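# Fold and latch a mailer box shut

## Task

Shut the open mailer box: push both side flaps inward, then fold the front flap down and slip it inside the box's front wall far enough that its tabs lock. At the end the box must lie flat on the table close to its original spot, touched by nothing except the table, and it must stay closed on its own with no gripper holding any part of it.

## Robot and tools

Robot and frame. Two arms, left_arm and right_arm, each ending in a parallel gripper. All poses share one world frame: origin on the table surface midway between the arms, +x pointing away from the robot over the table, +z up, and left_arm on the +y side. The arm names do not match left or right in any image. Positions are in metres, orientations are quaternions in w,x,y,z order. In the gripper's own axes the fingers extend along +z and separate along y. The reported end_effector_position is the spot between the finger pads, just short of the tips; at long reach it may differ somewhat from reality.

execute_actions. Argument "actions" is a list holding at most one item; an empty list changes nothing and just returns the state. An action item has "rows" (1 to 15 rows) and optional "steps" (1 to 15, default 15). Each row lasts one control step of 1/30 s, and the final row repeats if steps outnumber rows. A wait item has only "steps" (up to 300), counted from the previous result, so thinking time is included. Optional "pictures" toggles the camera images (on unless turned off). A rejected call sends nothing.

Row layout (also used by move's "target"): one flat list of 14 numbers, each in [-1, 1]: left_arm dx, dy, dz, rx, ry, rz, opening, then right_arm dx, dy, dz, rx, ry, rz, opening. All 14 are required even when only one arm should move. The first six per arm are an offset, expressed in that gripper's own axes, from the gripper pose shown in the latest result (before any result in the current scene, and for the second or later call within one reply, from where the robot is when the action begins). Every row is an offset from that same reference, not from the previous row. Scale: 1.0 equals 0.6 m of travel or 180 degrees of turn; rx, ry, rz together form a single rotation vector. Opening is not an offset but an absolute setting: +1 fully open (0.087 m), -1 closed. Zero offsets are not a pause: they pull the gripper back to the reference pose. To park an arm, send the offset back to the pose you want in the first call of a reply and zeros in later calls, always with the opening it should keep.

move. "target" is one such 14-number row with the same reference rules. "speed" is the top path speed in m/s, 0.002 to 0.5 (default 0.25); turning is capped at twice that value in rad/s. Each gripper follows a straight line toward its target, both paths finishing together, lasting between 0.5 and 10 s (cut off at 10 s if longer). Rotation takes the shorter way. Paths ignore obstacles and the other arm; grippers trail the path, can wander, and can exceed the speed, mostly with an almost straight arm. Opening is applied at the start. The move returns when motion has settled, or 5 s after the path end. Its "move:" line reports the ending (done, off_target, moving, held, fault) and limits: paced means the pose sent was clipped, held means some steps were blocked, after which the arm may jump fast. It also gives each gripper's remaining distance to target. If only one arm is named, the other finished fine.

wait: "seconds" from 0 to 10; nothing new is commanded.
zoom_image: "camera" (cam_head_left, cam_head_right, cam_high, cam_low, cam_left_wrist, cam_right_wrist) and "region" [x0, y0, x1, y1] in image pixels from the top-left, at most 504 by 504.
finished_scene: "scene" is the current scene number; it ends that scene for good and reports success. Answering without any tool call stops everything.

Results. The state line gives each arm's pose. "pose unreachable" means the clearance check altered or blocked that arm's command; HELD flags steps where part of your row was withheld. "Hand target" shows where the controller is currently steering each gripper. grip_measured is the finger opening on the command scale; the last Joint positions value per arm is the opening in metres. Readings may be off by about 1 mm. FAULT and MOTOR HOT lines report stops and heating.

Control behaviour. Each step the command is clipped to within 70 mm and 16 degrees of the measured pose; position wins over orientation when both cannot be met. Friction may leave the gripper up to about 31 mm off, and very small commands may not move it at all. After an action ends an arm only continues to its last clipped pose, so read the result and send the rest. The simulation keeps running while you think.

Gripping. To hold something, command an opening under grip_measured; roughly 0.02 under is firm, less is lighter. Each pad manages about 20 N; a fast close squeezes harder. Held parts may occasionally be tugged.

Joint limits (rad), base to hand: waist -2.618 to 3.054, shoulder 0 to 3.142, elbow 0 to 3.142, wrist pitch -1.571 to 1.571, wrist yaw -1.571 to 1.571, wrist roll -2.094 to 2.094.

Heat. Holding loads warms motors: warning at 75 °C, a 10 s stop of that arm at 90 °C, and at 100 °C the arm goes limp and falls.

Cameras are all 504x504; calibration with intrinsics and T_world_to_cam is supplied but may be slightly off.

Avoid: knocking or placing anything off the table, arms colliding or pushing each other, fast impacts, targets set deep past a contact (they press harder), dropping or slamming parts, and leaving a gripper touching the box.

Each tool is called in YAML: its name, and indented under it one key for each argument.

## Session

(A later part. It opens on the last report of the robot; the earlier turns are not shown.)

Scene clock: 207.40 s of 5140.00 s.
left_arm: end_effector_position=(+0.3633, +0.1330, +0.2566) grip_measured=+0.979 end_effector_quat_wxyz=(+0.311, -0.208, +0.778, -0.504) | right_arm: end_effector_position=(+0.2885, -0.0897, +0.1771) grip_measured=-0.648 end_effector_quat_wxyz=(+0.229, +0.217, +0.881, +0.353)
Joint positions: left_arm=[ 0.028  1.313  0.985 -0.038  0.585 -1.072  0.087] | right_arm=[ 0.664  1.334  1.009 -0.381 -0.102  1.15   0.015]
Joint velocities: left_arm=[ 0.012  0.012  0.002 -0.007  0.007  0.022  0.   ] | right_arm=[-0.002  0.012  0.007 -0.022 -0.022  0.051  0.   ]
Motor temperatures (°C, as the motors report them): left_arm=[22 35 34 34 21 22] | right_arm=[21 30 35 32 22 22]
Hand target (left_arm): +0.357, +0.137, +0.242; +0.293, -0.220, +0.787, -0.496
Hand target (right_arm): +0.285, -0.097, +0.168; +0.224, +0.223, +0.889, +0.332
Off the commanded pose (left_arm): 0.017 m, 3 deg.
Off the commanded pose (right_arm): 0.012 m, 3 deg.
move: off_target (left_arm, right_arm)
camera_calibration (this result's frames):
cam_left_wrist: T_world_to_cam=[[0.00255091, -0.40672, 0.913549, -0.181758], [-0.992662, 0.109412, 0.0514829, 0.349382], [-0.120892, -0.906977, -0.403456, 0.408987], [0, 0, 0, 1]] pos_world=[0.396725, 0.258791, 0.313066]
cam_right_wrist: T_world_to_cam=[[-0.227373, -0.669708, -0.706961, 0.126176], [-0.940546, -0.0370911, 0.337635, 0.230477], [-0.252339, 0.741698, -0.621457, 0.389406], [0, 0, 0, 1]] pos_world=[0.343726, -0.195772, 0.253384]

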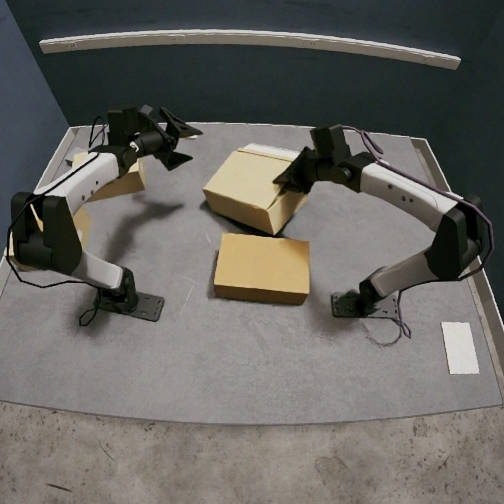

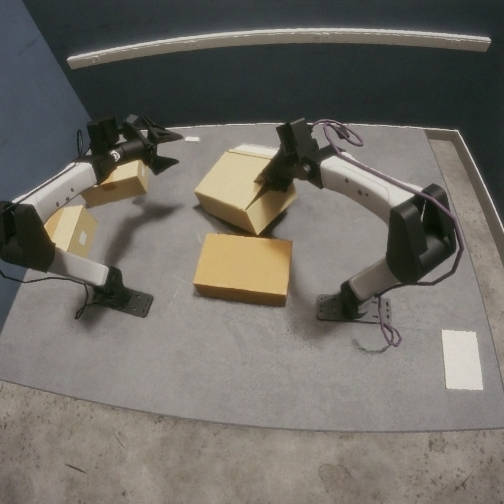

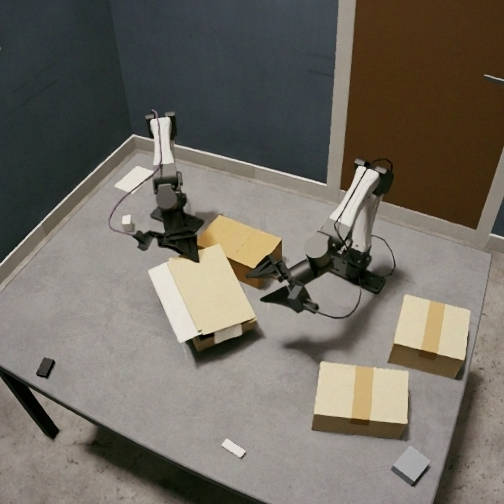

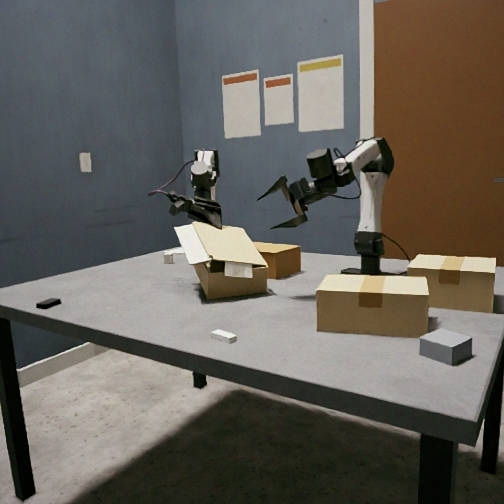

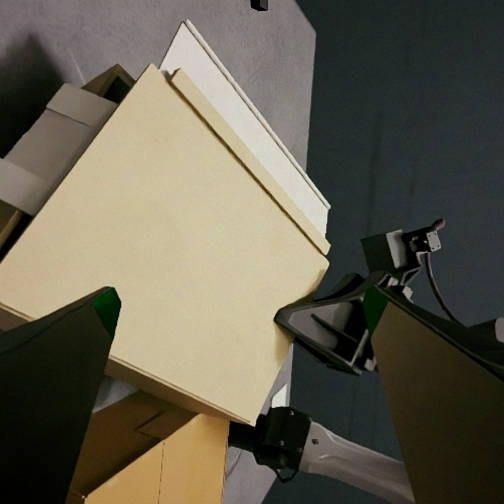

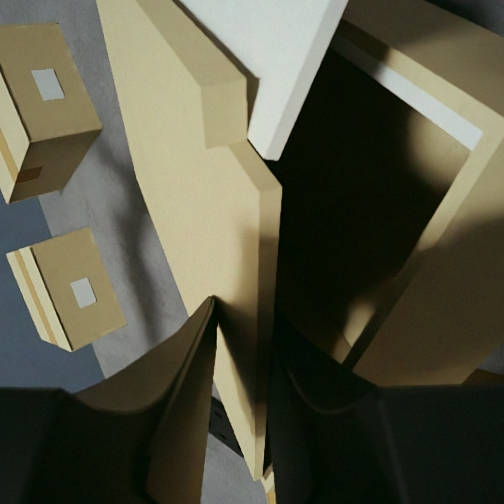

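execute_actions:
  actions:
    - {"rows":[[0,0,0,0,0,0,1,0,-0.01,0,0,0,0,-0.55],[0,0,0,0,0,0,1,0,-0.01,0,0,0,0,-0.5],[0,0,0,0,0,0,1,0,-0.02,0,0,0,0,-0.45],[0,0,0,0,0,0,1,0,-0.02,0,0,0,0,-0.4],[0,0,0,0,0,0,1,0,-0.03,0,0,0,0,-0.35],[0,0,0,0,0,0,1,0,-0.03,0,0,0,0,-0.3],[0,0,0,0,0,0,1,0,-0.03,0,0,0,0,-0.25],[0,0,0,0,0,0,1,0,-0.03,0,0,0,0,-0.2],[0,0,0,0,0,0,1,0,-0.03,0,0,0,0,-0.15],[0,0,0,0,0,0,1,0,-0.03,0,0,0,0,-0.1],[0,0,0,0,0,0,1,0,-0.03,0,0,0,0,-0.05],[0,0,0,0,0,0,1,0,-0.03,0,0,0,0,0],[0,0,0,0,0,0,1,0,-0.03,0,0,0,0,0.05],[0,0,0,0,0,0,1,0,-0.03,0,0,0,0,0.1],[0,0,0,0,0,0,1,0,-0.03,0,0,0,0,0.15]]}
  pictures: false

move:
  target: [0,0,0,0,0,0,-1,0,0,0,0,0,0,1]

move:
  target: [0,0,0,0,0,0,-1,-0.05,-0.05,-0.14,0,0,0,1]
  speed: 0.08

Scene clock: 214.47 s of 5140.00 s.
left_arm: end_effector_position=(+0.3631, +0.1330, +0.2563) grip_measured=+0.979 end_effector_quat_wxyz=(+0.310, -0.208, +0.779, -0.504) | right_arm: end_effector_position=(+0.2834, -0.0998, +0.1566) grip_measured=+0.128 end_effector_quat_wxyz=(+0.219, +0.222, +0.887, +0.341)
Joint positions: left_arm=[ 0.028  1.313  0.985 -0.04   0.586 -1.071  0.087] | right_arm=[ 0.645  1.325  0.945 -0.363 -0.114  1.141  0.049]
Joint velocities: left_arm=[-0.002  0.002 -0.007  0.007 -0.095 -0.022 -0.001] | right_arm=[-0.002 -0.032 -0.017  0.066  0.037  0.007  0.039]
Motor temperatures (°C, as the motors report them): left_arm=[22 35 34 34 21 22] | right_arm=[21 30 35 32 22 22]
Hand target (left_arm): +0.363, +0.133, +0.257; +0.311, -0.208, +0.778, -0.504
Hand target (right_arm): +0.284, -0.101, +0.164; +0.229, +0.217, +0.881, +0.353
Off the commanded pose (left_arm): 0.000 m, 0 deg.
Off the commanded pose (right_arm): 0.008 m, 2 deg.
Steps of this call (steps 1 to 90: nothing new was sent; then 3.57 s passed at rest; steps 91 to 105: all 15 steps of this action). Readings (end_effector_position):
91: left_arm (+0.3631, +0.1330, +0.2563) | right_arm (+0.2887, -0.0894, +0.1775)
92: left_arm (+0.3631, +0.1330, +0.2563) | right_arm (+0.2883, -0.0895, +0.1767)
94: left_arm (+0.3631, +0.1330, +0.2563) | right_arm (+0.2871, -0.0907, +0.1732)
98: left_arm (+0.3631, +0.1330, +0.2563) | right_arm (+0.2834, -0.0986, +0.1586)
105: the state above

Scene clock: 215.20 s of 5140.00 s.
left_arm: end_effector_position=(+0.3631, +0.1330, +0.2563) grip_measured=-1.000 end_effector_quat_wxyz=(+0.310, -0.208, +0.779, -0.504) | right_arm: end_effector_position=(+0.2835, -0.0997, +0.1567) grip_measured=+1.000 end_effector_quat_wxyz=(+0.219, +0.222, +0.887, +0.341)
Joint positions: left_arm=[ 0.028  1.313  0.985 -0.04   0.586 -1.071  0.   ] | right_arm=[ 0.645  1.325  0.945 -0.362 -0.115  1.141  0.087]
Joint velocities: left_arm=[-0.007  0.007  0.002  0.051 -0.022 -0.022  0.   ] | right_arm=[ 0.002  0.002 -0.002 -0.037 -0.022 -0.051  0.   ]
Motor temperatures (°C, as the motors report them): left_arm=[22 35 34 34 21 22] | right_arm=[21 30 35 32 22 22]
Hand target (left_arm): +0.363, +0.133, +0.256; +0.310, -0.208, +0.779, -0.504
Hand target (right_arm): +0.283, -0.100, +0.157; +0.219, +0.222, +0.887, +0.341
Off the commanded pose (left_arm): 0.000 m, 0 deg.
Off the commanded pose (right_arm): 0.000 m, 0 deg.
move: done
camera_calibration (this result's frames):
cam_left_wrist: T_world_to_cam=[[0.00312653, -0.407153, 0.913355, -0.181635], [-0.992504, 0.110321, 0.0525758, 0.348704], [-0.122168, -0.906673, -0.403756, 0.409303], [0, 0, 0, 1]] pos_world=[0.396662, 0.258682, 0.312822]
cam_right_wrist: T_world_to_cam=[[-0.250737, -0.681869, -0.687157, 0.106227], [-0.930133, -0.027036, 0.366225, 0.225871], [-0.268296, 0.730974, -0.627451, 0.387249], [0, 0, 0, 1]] pos_world=[0.340623, -0.204529, 0.233255]

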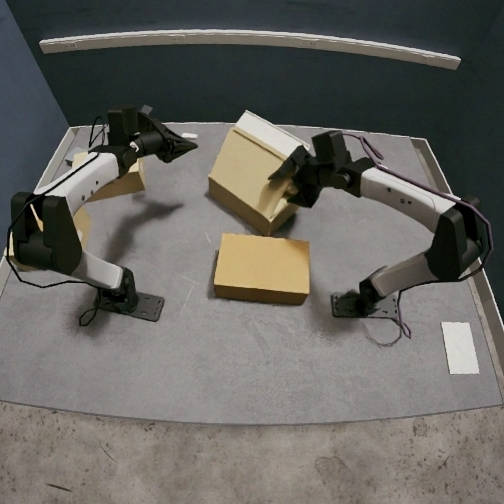

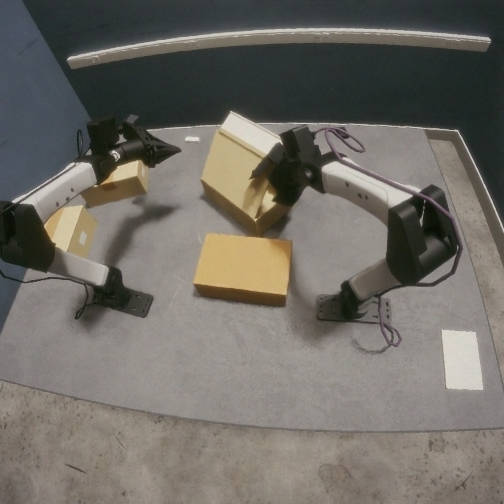

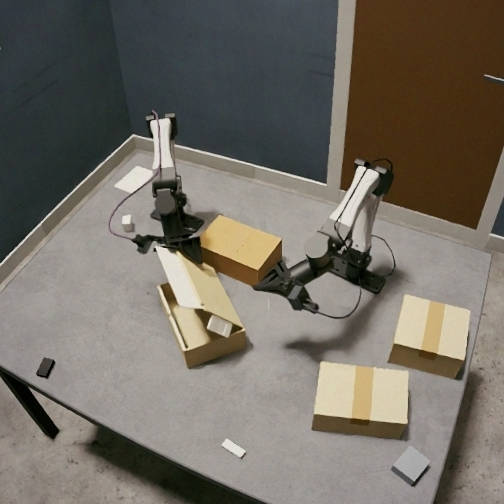

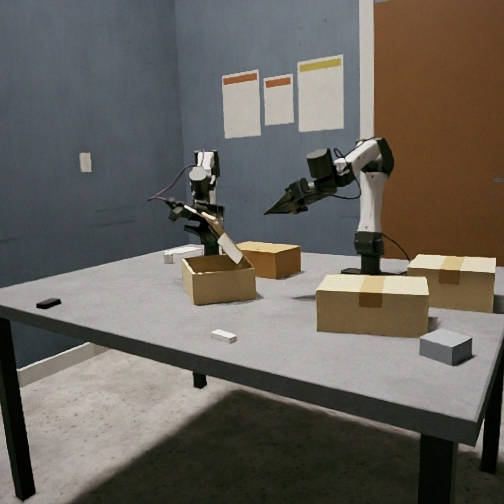

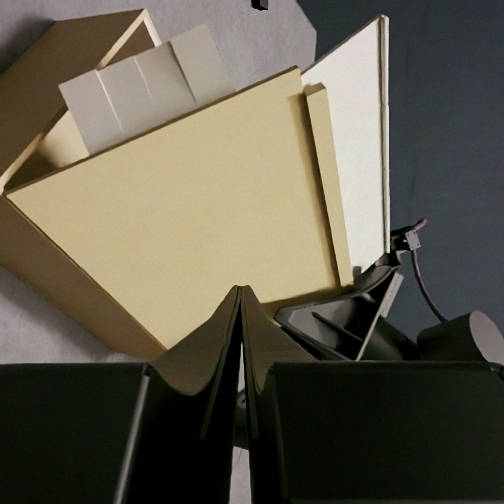

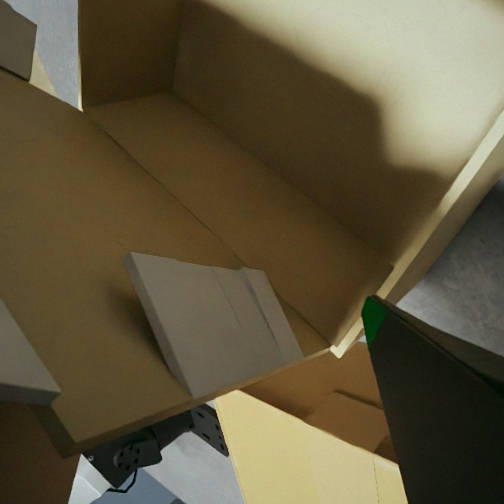

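Scene clock: 216.93 s of 5140.00 s.
left_arm: end_effector_position=(+0.3631, +0.1330, +0.2563) grip_measured=-1.000 end_effector_quat_wxyz=(+0.310, -0.208, +0.779, -0.504) | right_arm: end_effector_position=(+0.2554, -0.1753, +0.1888) grip_measured=+1.000 end_effector_quat_wxyz=(+0.211, +0.227, +0.889, +0.336)
Joint positions: left_arm=[ 0.028  1.313  0.985 -0.04   0.586 -1.071  0.   ] | right_arm=[ 0.409  1.095  0.945 -0.645 -0.285  0.982  0.087]
Joint velocities: left_arm=[-0.017  0.012 -0.007  0.081 -0.007  0.037  0.   ] | right_arm=[ 0.012 -0.002 -0.007 -0.022  0.022 -0.066  0.   ]
Motor temperatures (°C, as the motors report them): left_arm=[22 34 34 34 21 22] | right_arm=[21 30 35 32 22 22]
Hand target (left_arm): +0.363, +0.133, +0.256; +0.310, -0.208, +0.779, -0.504
Hand target (right_arm): +0.254, -0.177, +0.198; +0.219, +0.223, +0.886, +0.342
Off the commanded pose (left_arm): 0.000 m, 0 deg.
Off the commanded pose (right_arm): 0.011 m, 1 deg.
move: off_target (right_arm)
camera_calibration (this result's frames):
cam_left_wrist: T_world_to_cam=[[0.00312653, -0.407153, 0.913355, -0.181635], [-0.992504, 0.110321, 0.0525758, 0.348704], [-0.122168, -0.906673, -0.403756, 0.409303], [0, 0, 0, 1]] pos_world=[0.396662, 0.258682, 0.312822]
cam_right_wrist: T_world_to_cam=[[-0.267902, -0.683519, -0.678992, 0.0722359], [-0.922613, -0.0209896, 0.385154, 0.181505], [-0.277512, 0.729631, -0.625, 0.456857], [0, 0, 0, 1]] pos_world=[0.313594, -0.280153, 0.264676]

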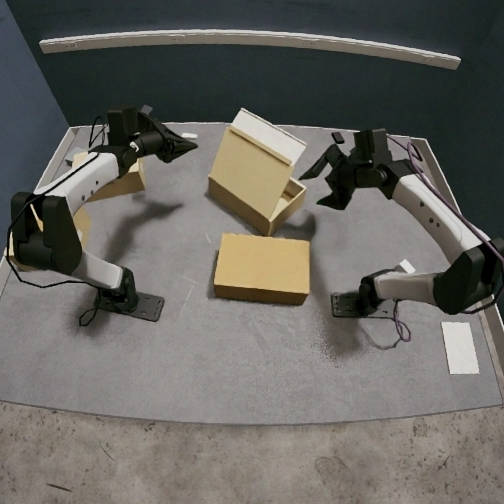

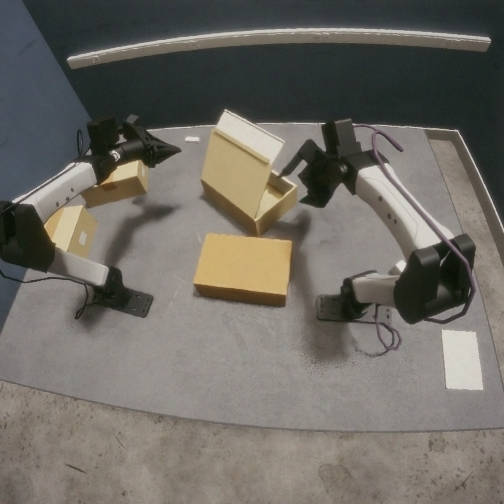

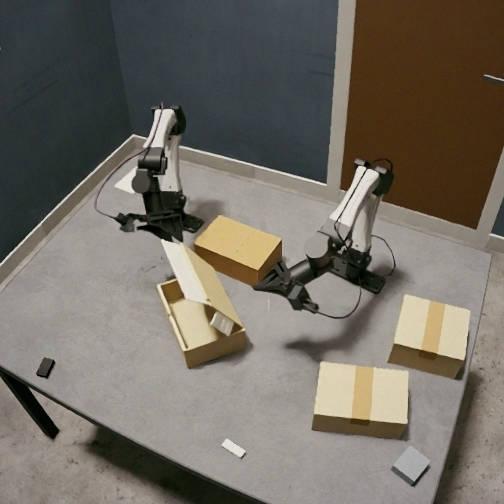

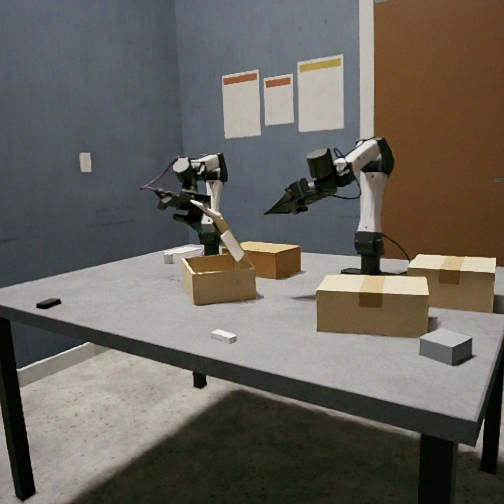

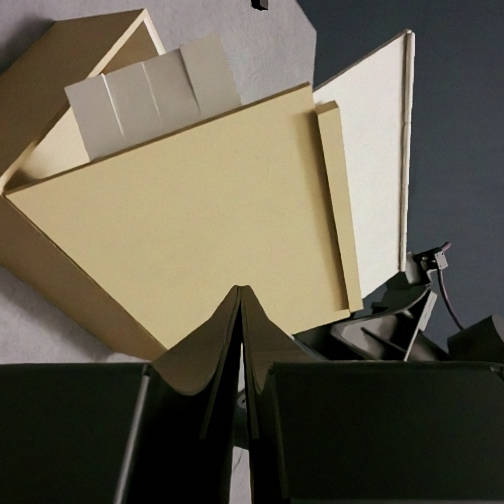

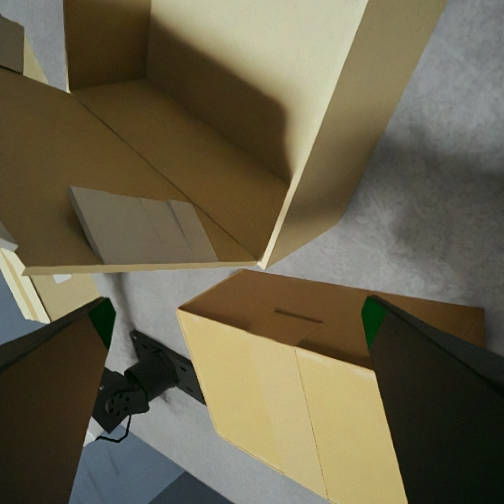

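move:
  target: [-0.097,0.30,0.21,0,0,0,-1,-0.076,-0.183,0.179,0,0,0,-1]
  speed: 0.15

Scene clock: 224.63 s of 5140.00 s.
left_arm: end_effector_position=(+0.4823, +0.1584, +0.0646) grip_measured=-1.000 end_effector_quat_wxyz=(+0.305, -0.210, +0.781, -0.502) | right_arm: end_effector_position=(+0.3209, -0.2176, +0.0582) grip_measured=-0.985 end_effector_quat_wxyz=(+0.215, +0.229, +0.888, +0.338)
Joint positions: left_arm=[ 0.135  2.085  1.03   0.644  0.685 -1.017  0.   ] | right_arm=[ 0.162  1.465  0.668 -0.06  -0.451  0.792  0.001]
Joint velocities: left_arm=[ 0.002 -0.002  0.007  0.066 -0.051  0.037  0.   ] | right_arm=[-0.012 -0.012 -0.002 -0.022 -0.007  0.066 -0.   ]
Motor temperatures (°C, as the motors report them): left_arm=[22 34 34 34 21 22] | right_arm=[21 30 35 32 22 22]
Hand target (left_arm): +0.488, +0.161, +0.065; +0.311, -0.208, +0.779, -0.503
Hand target (right_arm): +0.319, -0.219, +0.051; +0.211, +0.228, +0.888, +0.338
Off the commanded pose (left_arm): 0.010 m, 1 deg.
Off the commanded pose (right_arm): 0.009 m, 0 deg.
After step 90, 2.57 s passed at rest.
move: done
camera_calibration (this result's frames):
cam_left_wrist: T_world_to_cam=[[0.013828, -0.409947, 0.912005, -0.00123133], [-0.991648, 0.111347, 0.0650861, 0.472859], [-0.128231, -0.905288, -0.404983, 0.372282], [0, 0, 0, 1]] pos_world=[0.516665, 0.283866, 0.121114]
cam_right_wrist: T_world_to_cam=[[-0.266877, -0.680589, -0.68233, -0.0273178], [-0.925099, -0.0175342, 0.37932, 0.29328], [-0.270125, 0.732455, -0.624933, 0.422508], [0, 0, 0, 1]] pos_world=[0.378152, -0.322918, 0.134153]

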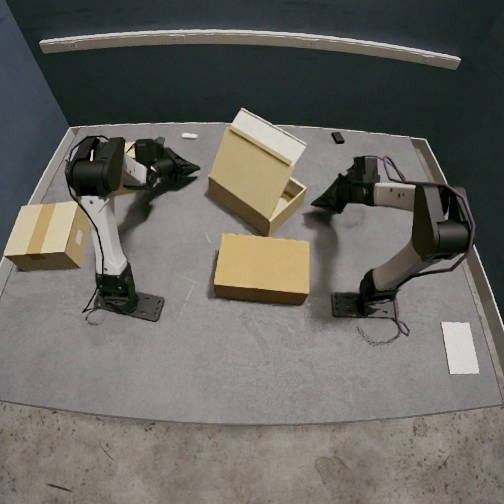

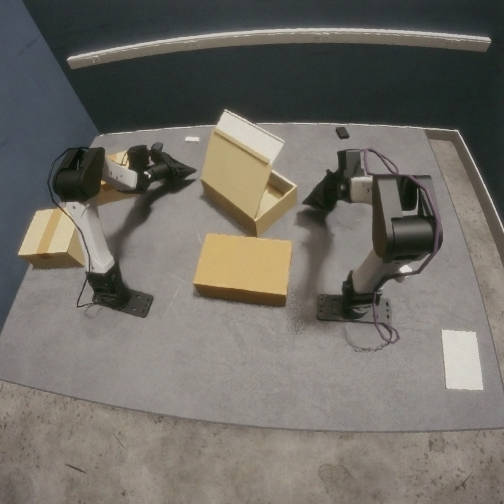

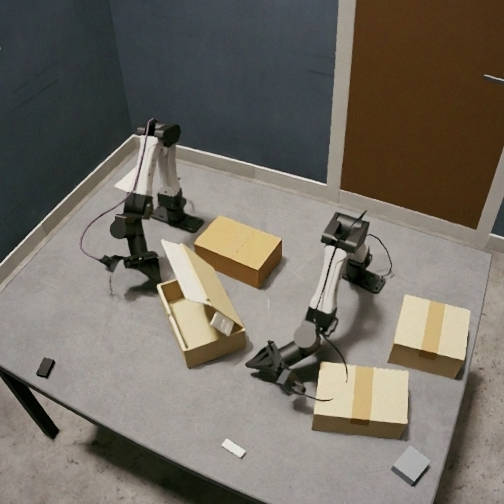

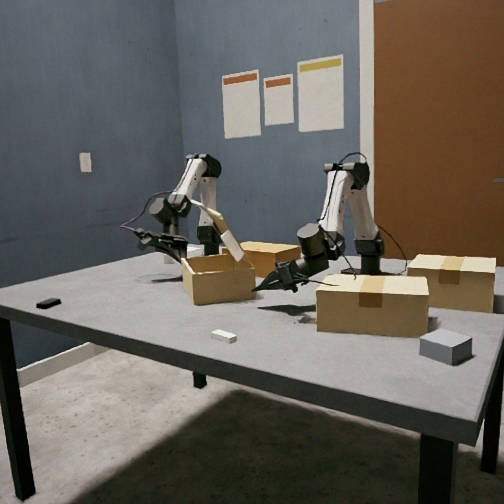

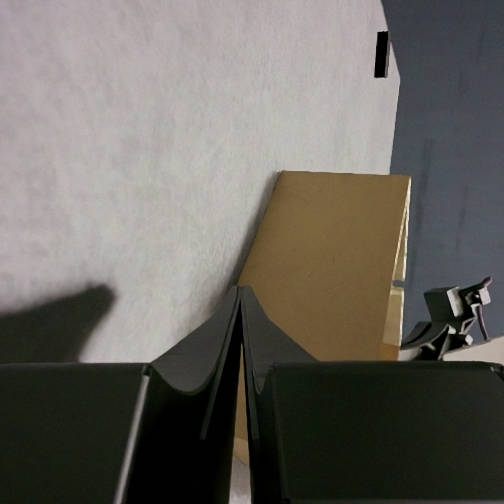

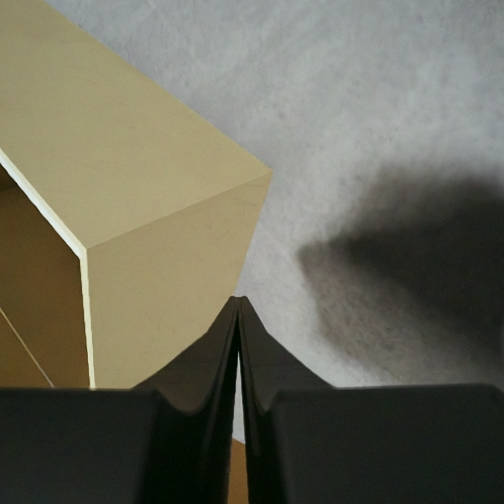

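move:
  target: [0.105,-0.043,0.036,0,0,0,-1,0.035,0.073,0.063,0,0,0,-1]
  speed: 0.06

Scene clock: 230.70 s of 5140.00 s.
left_arm: end_effector_position=(+0.4586, +0.0929, +0.0710) grip_measured=-1.000 end_effector_quat_wxyz=(+0.309, -0.205, +0.779, -0.506) | right_arm: end_effector_position=(+0.3258, -0.1644, +0.0533) grip_measured=-0.985 end_effector_quat_wxyz=(+0.204, +0.228, +0.893, +0.331)
Joint positions: left_arm=[-0.04   2.038  0.948  0.739  0.53  -1.096  0.   ] | right_arm=[ 0.355  1.548  0.728 -0.008 -0.323  0.936  0.001]
Joint velocities: left_arm=[ 0.012 -0.017  0.002  0.007 -0.066  0.022  0.   ] | right_arm=[-0.012 -0.007  0.012  0.11  -0.051 -0.007 -0.001]
Motor temperatures (°C, as the motors report them): left_arm=[22 35 35 35 21 22] | right_arm=[21 30 35 32 22 22]
Hand target (left_arm): +0.453, +0.092, +0.066; +0.304, -0.211, +0.781, -0.503
Hand target (right_arm): +0.336, -0.159, +0.059; +0.214, +0.228, +0.888, +0.337
Off the commanded pose (left_arm): 0.009 m, 1 deg.
Off the commanded pose (right_arm): 0.013 m, 2 deg.
After step 90, 1.57 s passed at rest.
move: off_target (right_arm)
camera_calibration (this result's frames):
cam_left_wrist: T_world_to_cam=[[-0.00298836, -0.405974, 0.91388, -0.0262861], [-0.99173, 0.118464, 0.0493826, 0.456759], [-0.12831, -0.906174, -0.40297, 0.31251], [0, 0, 0, 1]] pos_world=[0.493001, 0.218408, 0.127399]
cam_right_wrist: T_world_to_cam=[[-0.277748, -0.690708, -0.667666, 0.00798208], [-0.915375, -0.0205712, 0.402076, 0.295643], [-0.291452, 0.722841, -0.626543, 0.387239], [0, 0, 0, 1]] pos_world=[0.385703, -0.268317, 0.12908]

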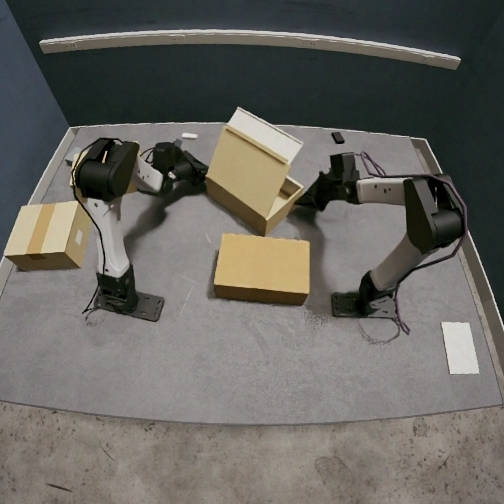

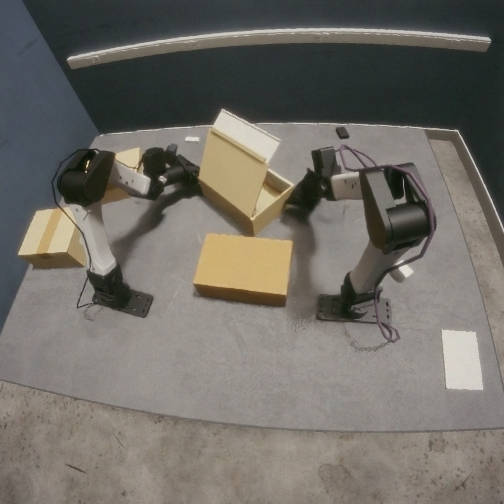

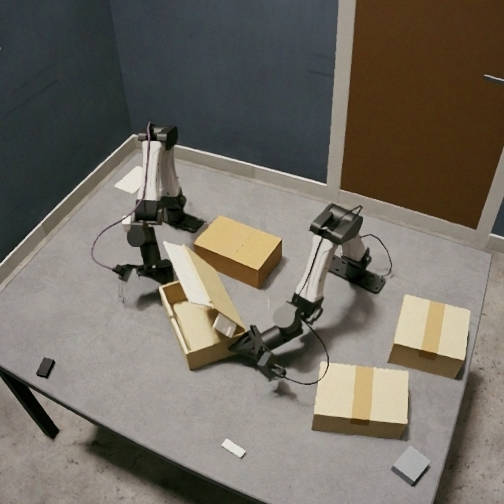

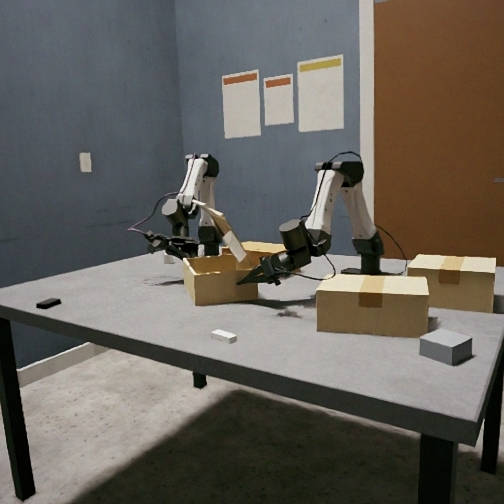

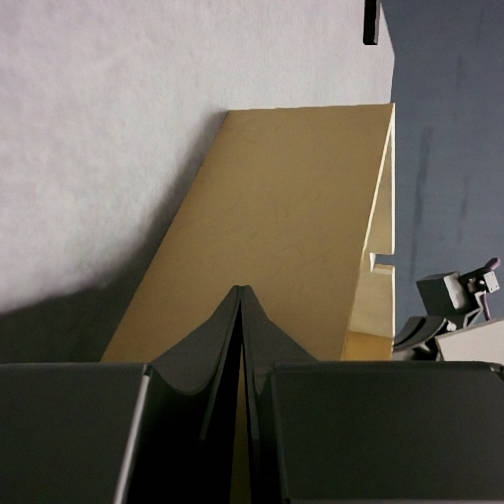

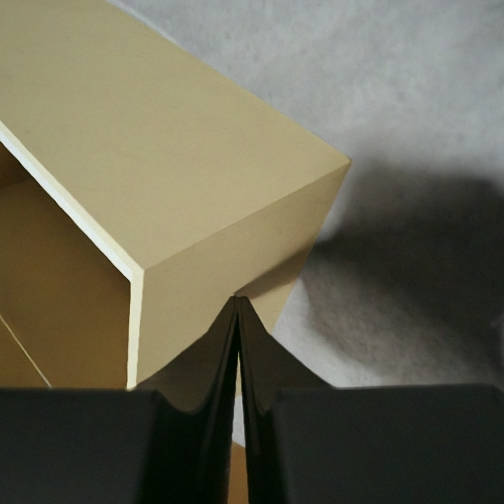

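move:
  target: [0.087,0.038,-0.168,0,0,0,-1,-0.103,0.092,0.123,0,0,0,-1]
  speed: 0.05

Scene clock: 235.83 s of 5140.00 s.
left_arm: end_effector_position=(+0.3573, +0.1317, +0.0706) grip_measured=-1.000 end_effector_quat_wxyz=(+0.314, -0.203, +0.777, -0.507) | right_arm: end_effector_position=(+0.4303, -0.1327, +0.0539) grip_measured=-0.985 end_effector_quat_wxyz=(+0.215, +0.230, +0.892, +0.325)
Joint positions: left_arm=[ 0.023  1.744  0.486  0.903  0.585 -1.07   0.   ] | right_arm=[ 0.36   1.918  1.173 -0.069 -0.296  0.939  0.001]
Joint velocities: left_arm=[ 0.012  0.007 -0.012  0.022 -0.037  0.037  0.   ] | right_arm=[ 0.007 -0.007  0.012 -0.022 -0.022 -0.081 -0.001]
Motor temperatures (°C, as the motors report them): left_arm=[22 36 34 35 21 22] | right_arm=[21 30 35 32 22 22]
Hand target (left_arm): +0.351, +0.134, +0.067; +0.310, -0.204, +0.779, -0.506
Hand target (right_arm): +0.430, -0.125, +0.054; +0.204, +0.228, +0.893, +0.331
Off the commanded pose (left_arm): 0.009 m, 1 deg.
Off the commanded pose (right_arm): 0.009 m, 1 deg.
move: done
camera_calibration (this result's frames):
cam_left_wrist: T_world_to_cam=[[-0.0109365, -0.406392, 0.913633, -0.00762127], [-0.992452, 0.116017, 0.0397255, 0.353017], [-0.122141, -0.906303, -0.404594, 0.332432], [0, 0, 0, 1]] pos_world=[0.390873, 0.257231, 0.127439]
cam_right_wrist: T_world_to_cam=[[-0.2765, -0.695139, -0.663574, 0.0579352], [-0.922369, -0.00187918, 0.386305, 0.398115], [-0.269782, 0.718873, -0.640655, 0.386088], [0, 0, 0, 1]] pos_world=[0.487388, -0.236527, 0.132]

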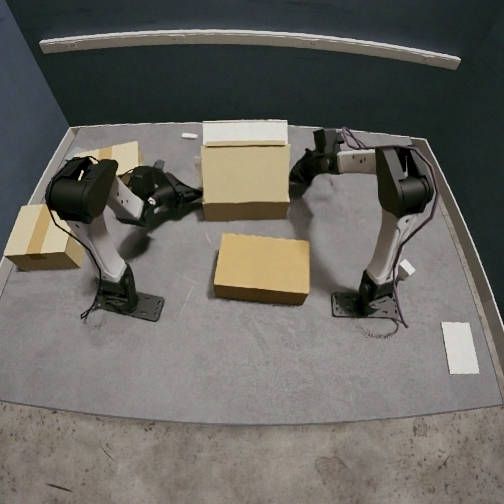

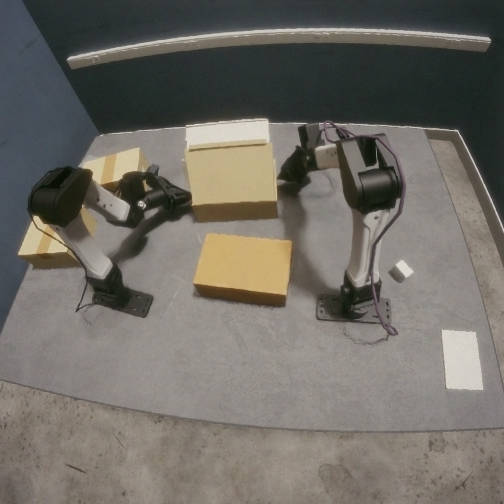

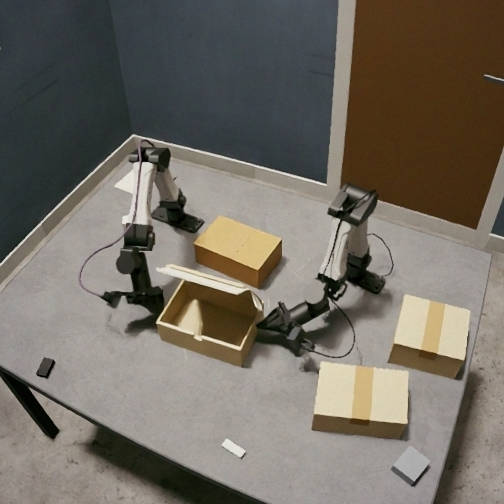

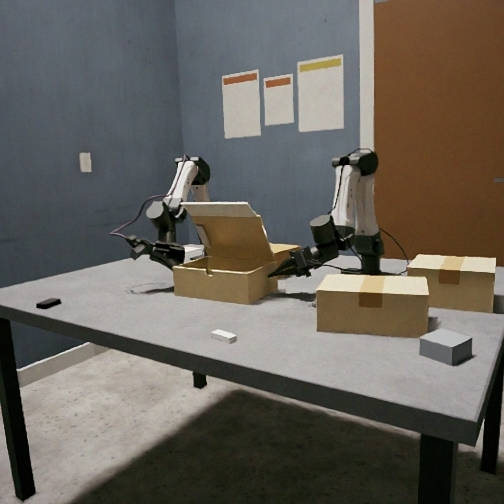

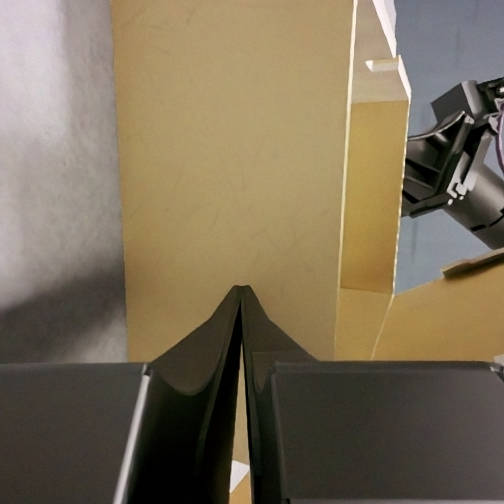

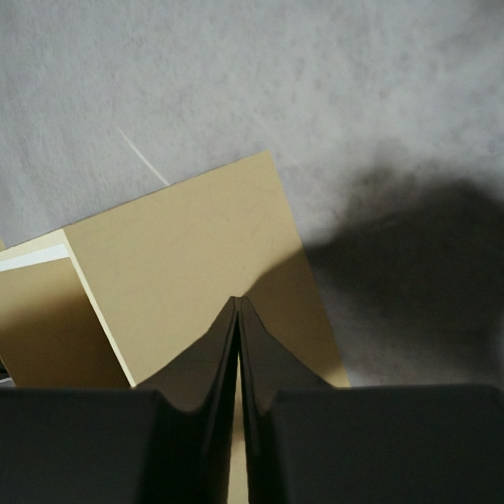

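move:
  target: [-0.071,0.034,-0.038,0,0,0,-1,0.056,-0.036,-0.053,0,0,0,-1]
  speed: 0.08

move:
  target: [-0.044,-0.144,-0.046,0,0,0,-1,0.011,0.014,0.01,0,0,0,-1]
  speed: 0.1

Scene clock: 240.40 s of 5140.00 s.
left_arm: end_effector_position=(+0.3702, +0.1813, +0.0772) grip_measured=-1.000 end_effector_quat_wxyz=(+0.328, -0.194, +0.772, -0.508) | right_arm: end_effector_position=(+0.3818, -0.1457, +0.0474) grip_measured=-0.985 end_effector_quat_wxyz=(+0.206, +0.231, +0.896, +0.319)
Joint positions: left_arm=[ 0.206  1.744  0.526  0.842  0.753 -0.98   0.   ] | right_arm=[ 0.368  1.771  0.962 -0.028 -0.293  0.94   0.001]
Joint velocities: left_arm=[-0.002  0.017 -0.007 -0.081  0.037 -0.066  0.   ] | right_arm=[ 0.002  0.002 -0.007  0.066  0.037 -0.037  0.001]
Motor temperatures (°C, as the motors report them): left_arm=[22 36 34 35 21 22] | right_arm=[21 30 35 32 22 22]
Hand target (left_arm): +0.371, +0.183, +0.070; +0.315, -0.202, +0.778, -0.505
Hand target (right_arm): +0.380, -0.144, +0.053; +0.215, +0.230, +0.892, +0.325
Off the commanded pose (left_arm): 0.007 m, 2 deg.
Off the commanded pose (right_arm): 0.006 m, 1 deg.
After step 90, 0.40 s passed at rest.
move: done
camera_calibration (this result's frames):
cam_left_wrist: T_world_to_cam=[[-0.0419395, -0.410355, 0.910961, 0.019094], [-0.993463, 0.114019, 0.00562343, 0.36314], [-0.106174, -0.90477, -0.412454, 0.376085], [0, 0, 0, 1]] pos_world=[0.401498, 0.306701, 0.135682]
cam_right_wrist: T_world_to_cam=[[-0.287374, -0.702326, -0.651272, 0.0337039], [-0.914028, -0.00216122, 0.405646, 0.351724], [-0.286303, 0.711852, -0.641324, 0.383529], [0, 0, 0, 1]] pos_world=[0.440977, -0.248585, 0.125242]

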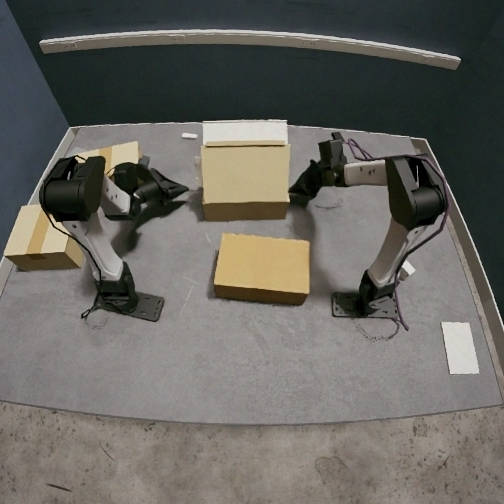

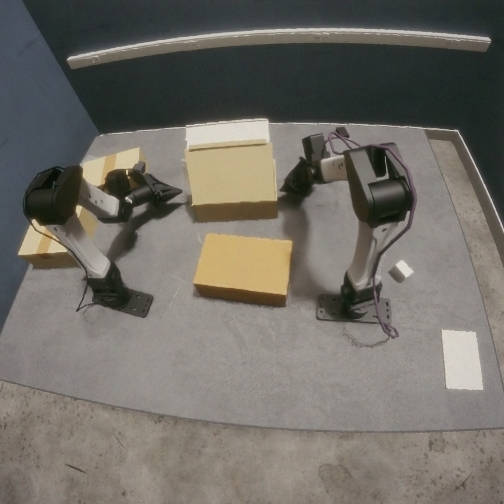

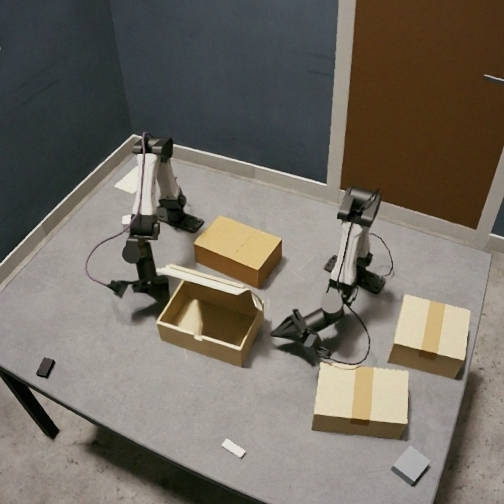

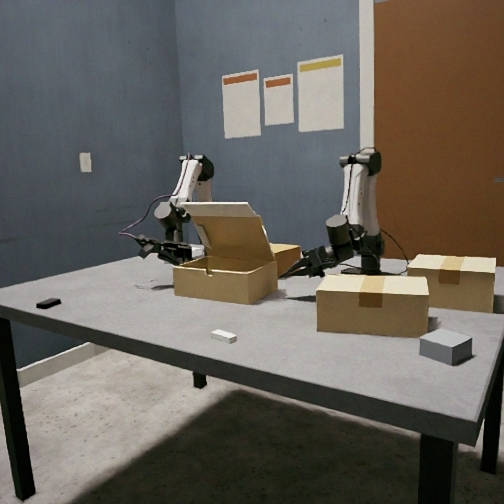

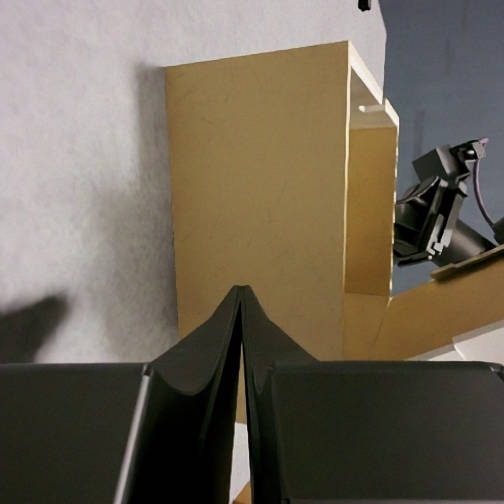

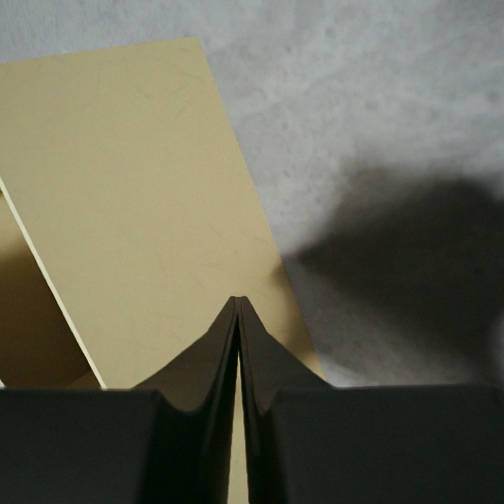

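Scene clock: 242.00 s of 5140.00 s.
left_arm: end_effector_position=(+0.3672, +0.1811, +0.1710) grip_measured=-1.000 end_effector_quat_wxyz=(+0.333, -0.192, +0.770, -0.510) | right_arm: end_effector_position=(+0.3782, -0.1379, +0.0469) grip_measured=-0.985 end_effector_quat_wxyz=(+0.205, +0.229, +0.897, +0.318)
Joint positions: left_arm=[ 0.206  1.417  0.688  0.366  0.753 -0.983  0.   ] | right_arm=[ 0.393  1.771  0.962 -0.028 -0.276  0.955  0.001]
Joint velocities: left_arm=[ 0.002  0.002 -0.007 -0.066 -0.007 -0.022  0.   ] | right_arm=[-0.002 -0.012 -0.002 -0.037 -0.007 -0.051 -0.001]
Motor temperatures (°C, as the motors report them): left_arm=[22 36 34 35 21 22] | right_arm=[21 30 35 32 22 22]
Hand target (left_arm): +0.367, +0.182, +0.173; +0.328, -0.194, +0.772, -0.508
Hand target (right_arm): +0.382, -0.134, +0.047; +0.206, +0.231, +0.896, +0.319
Off the commanded pose (left_arm): 0.001 m, 1 deg.
Off the commanded pose (right_arm): 0.006 m, 0 deg.
move: done
camera_calibration (this result's frames):
cam_left_wrist: T_world_to_cam=[[-0.0519373, -0.408893, 0.911103, -0.063219], [-0.993553, 0.113219, -0.00582609, 0.361816], [-0.100772, -0.905532, -0.412137, 0.412434], [0, 0, 0, 1]] pos_world=[0.397762, 0.306658, 0.229686]
cam_right_wrist: T_world_to_cam=[[-0.28689, -0.705759, -0.647764, 0.0369366], [-0.912688, -0.00405139, 0.408637, 0.347734], [-0.291023, 0.70844, -0.642976, 0.377962], [0, 0, 0, 1]] pos_world=[0.437965, -0.240286, 0.12485]

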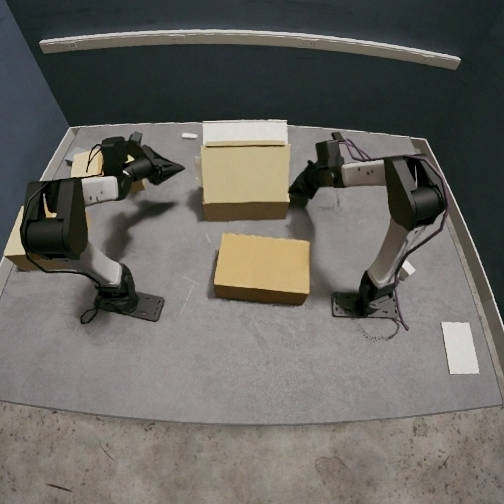

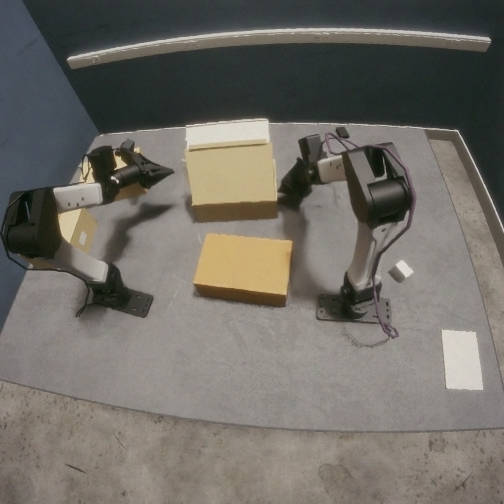

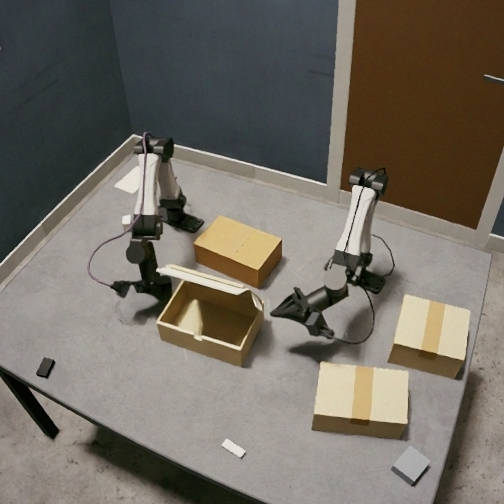

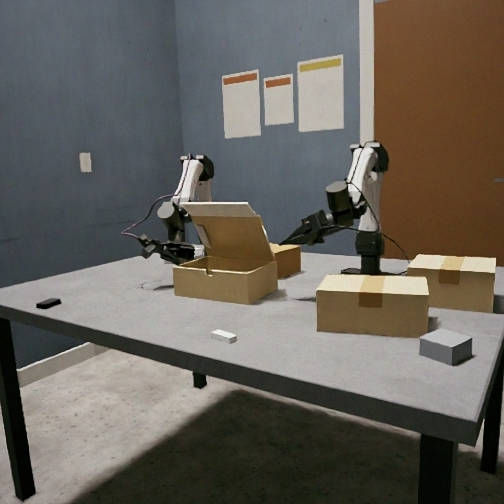

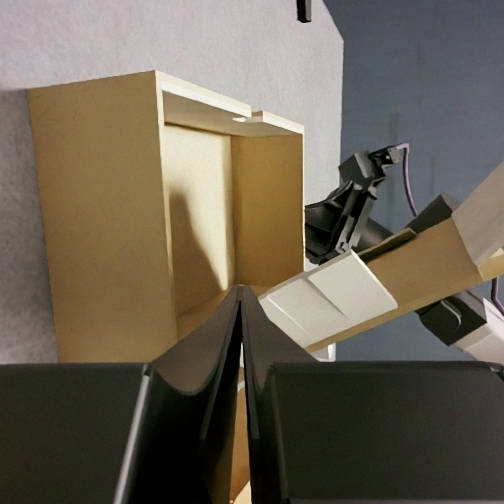

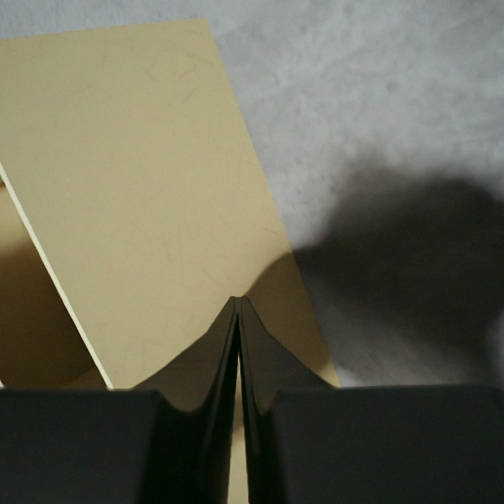

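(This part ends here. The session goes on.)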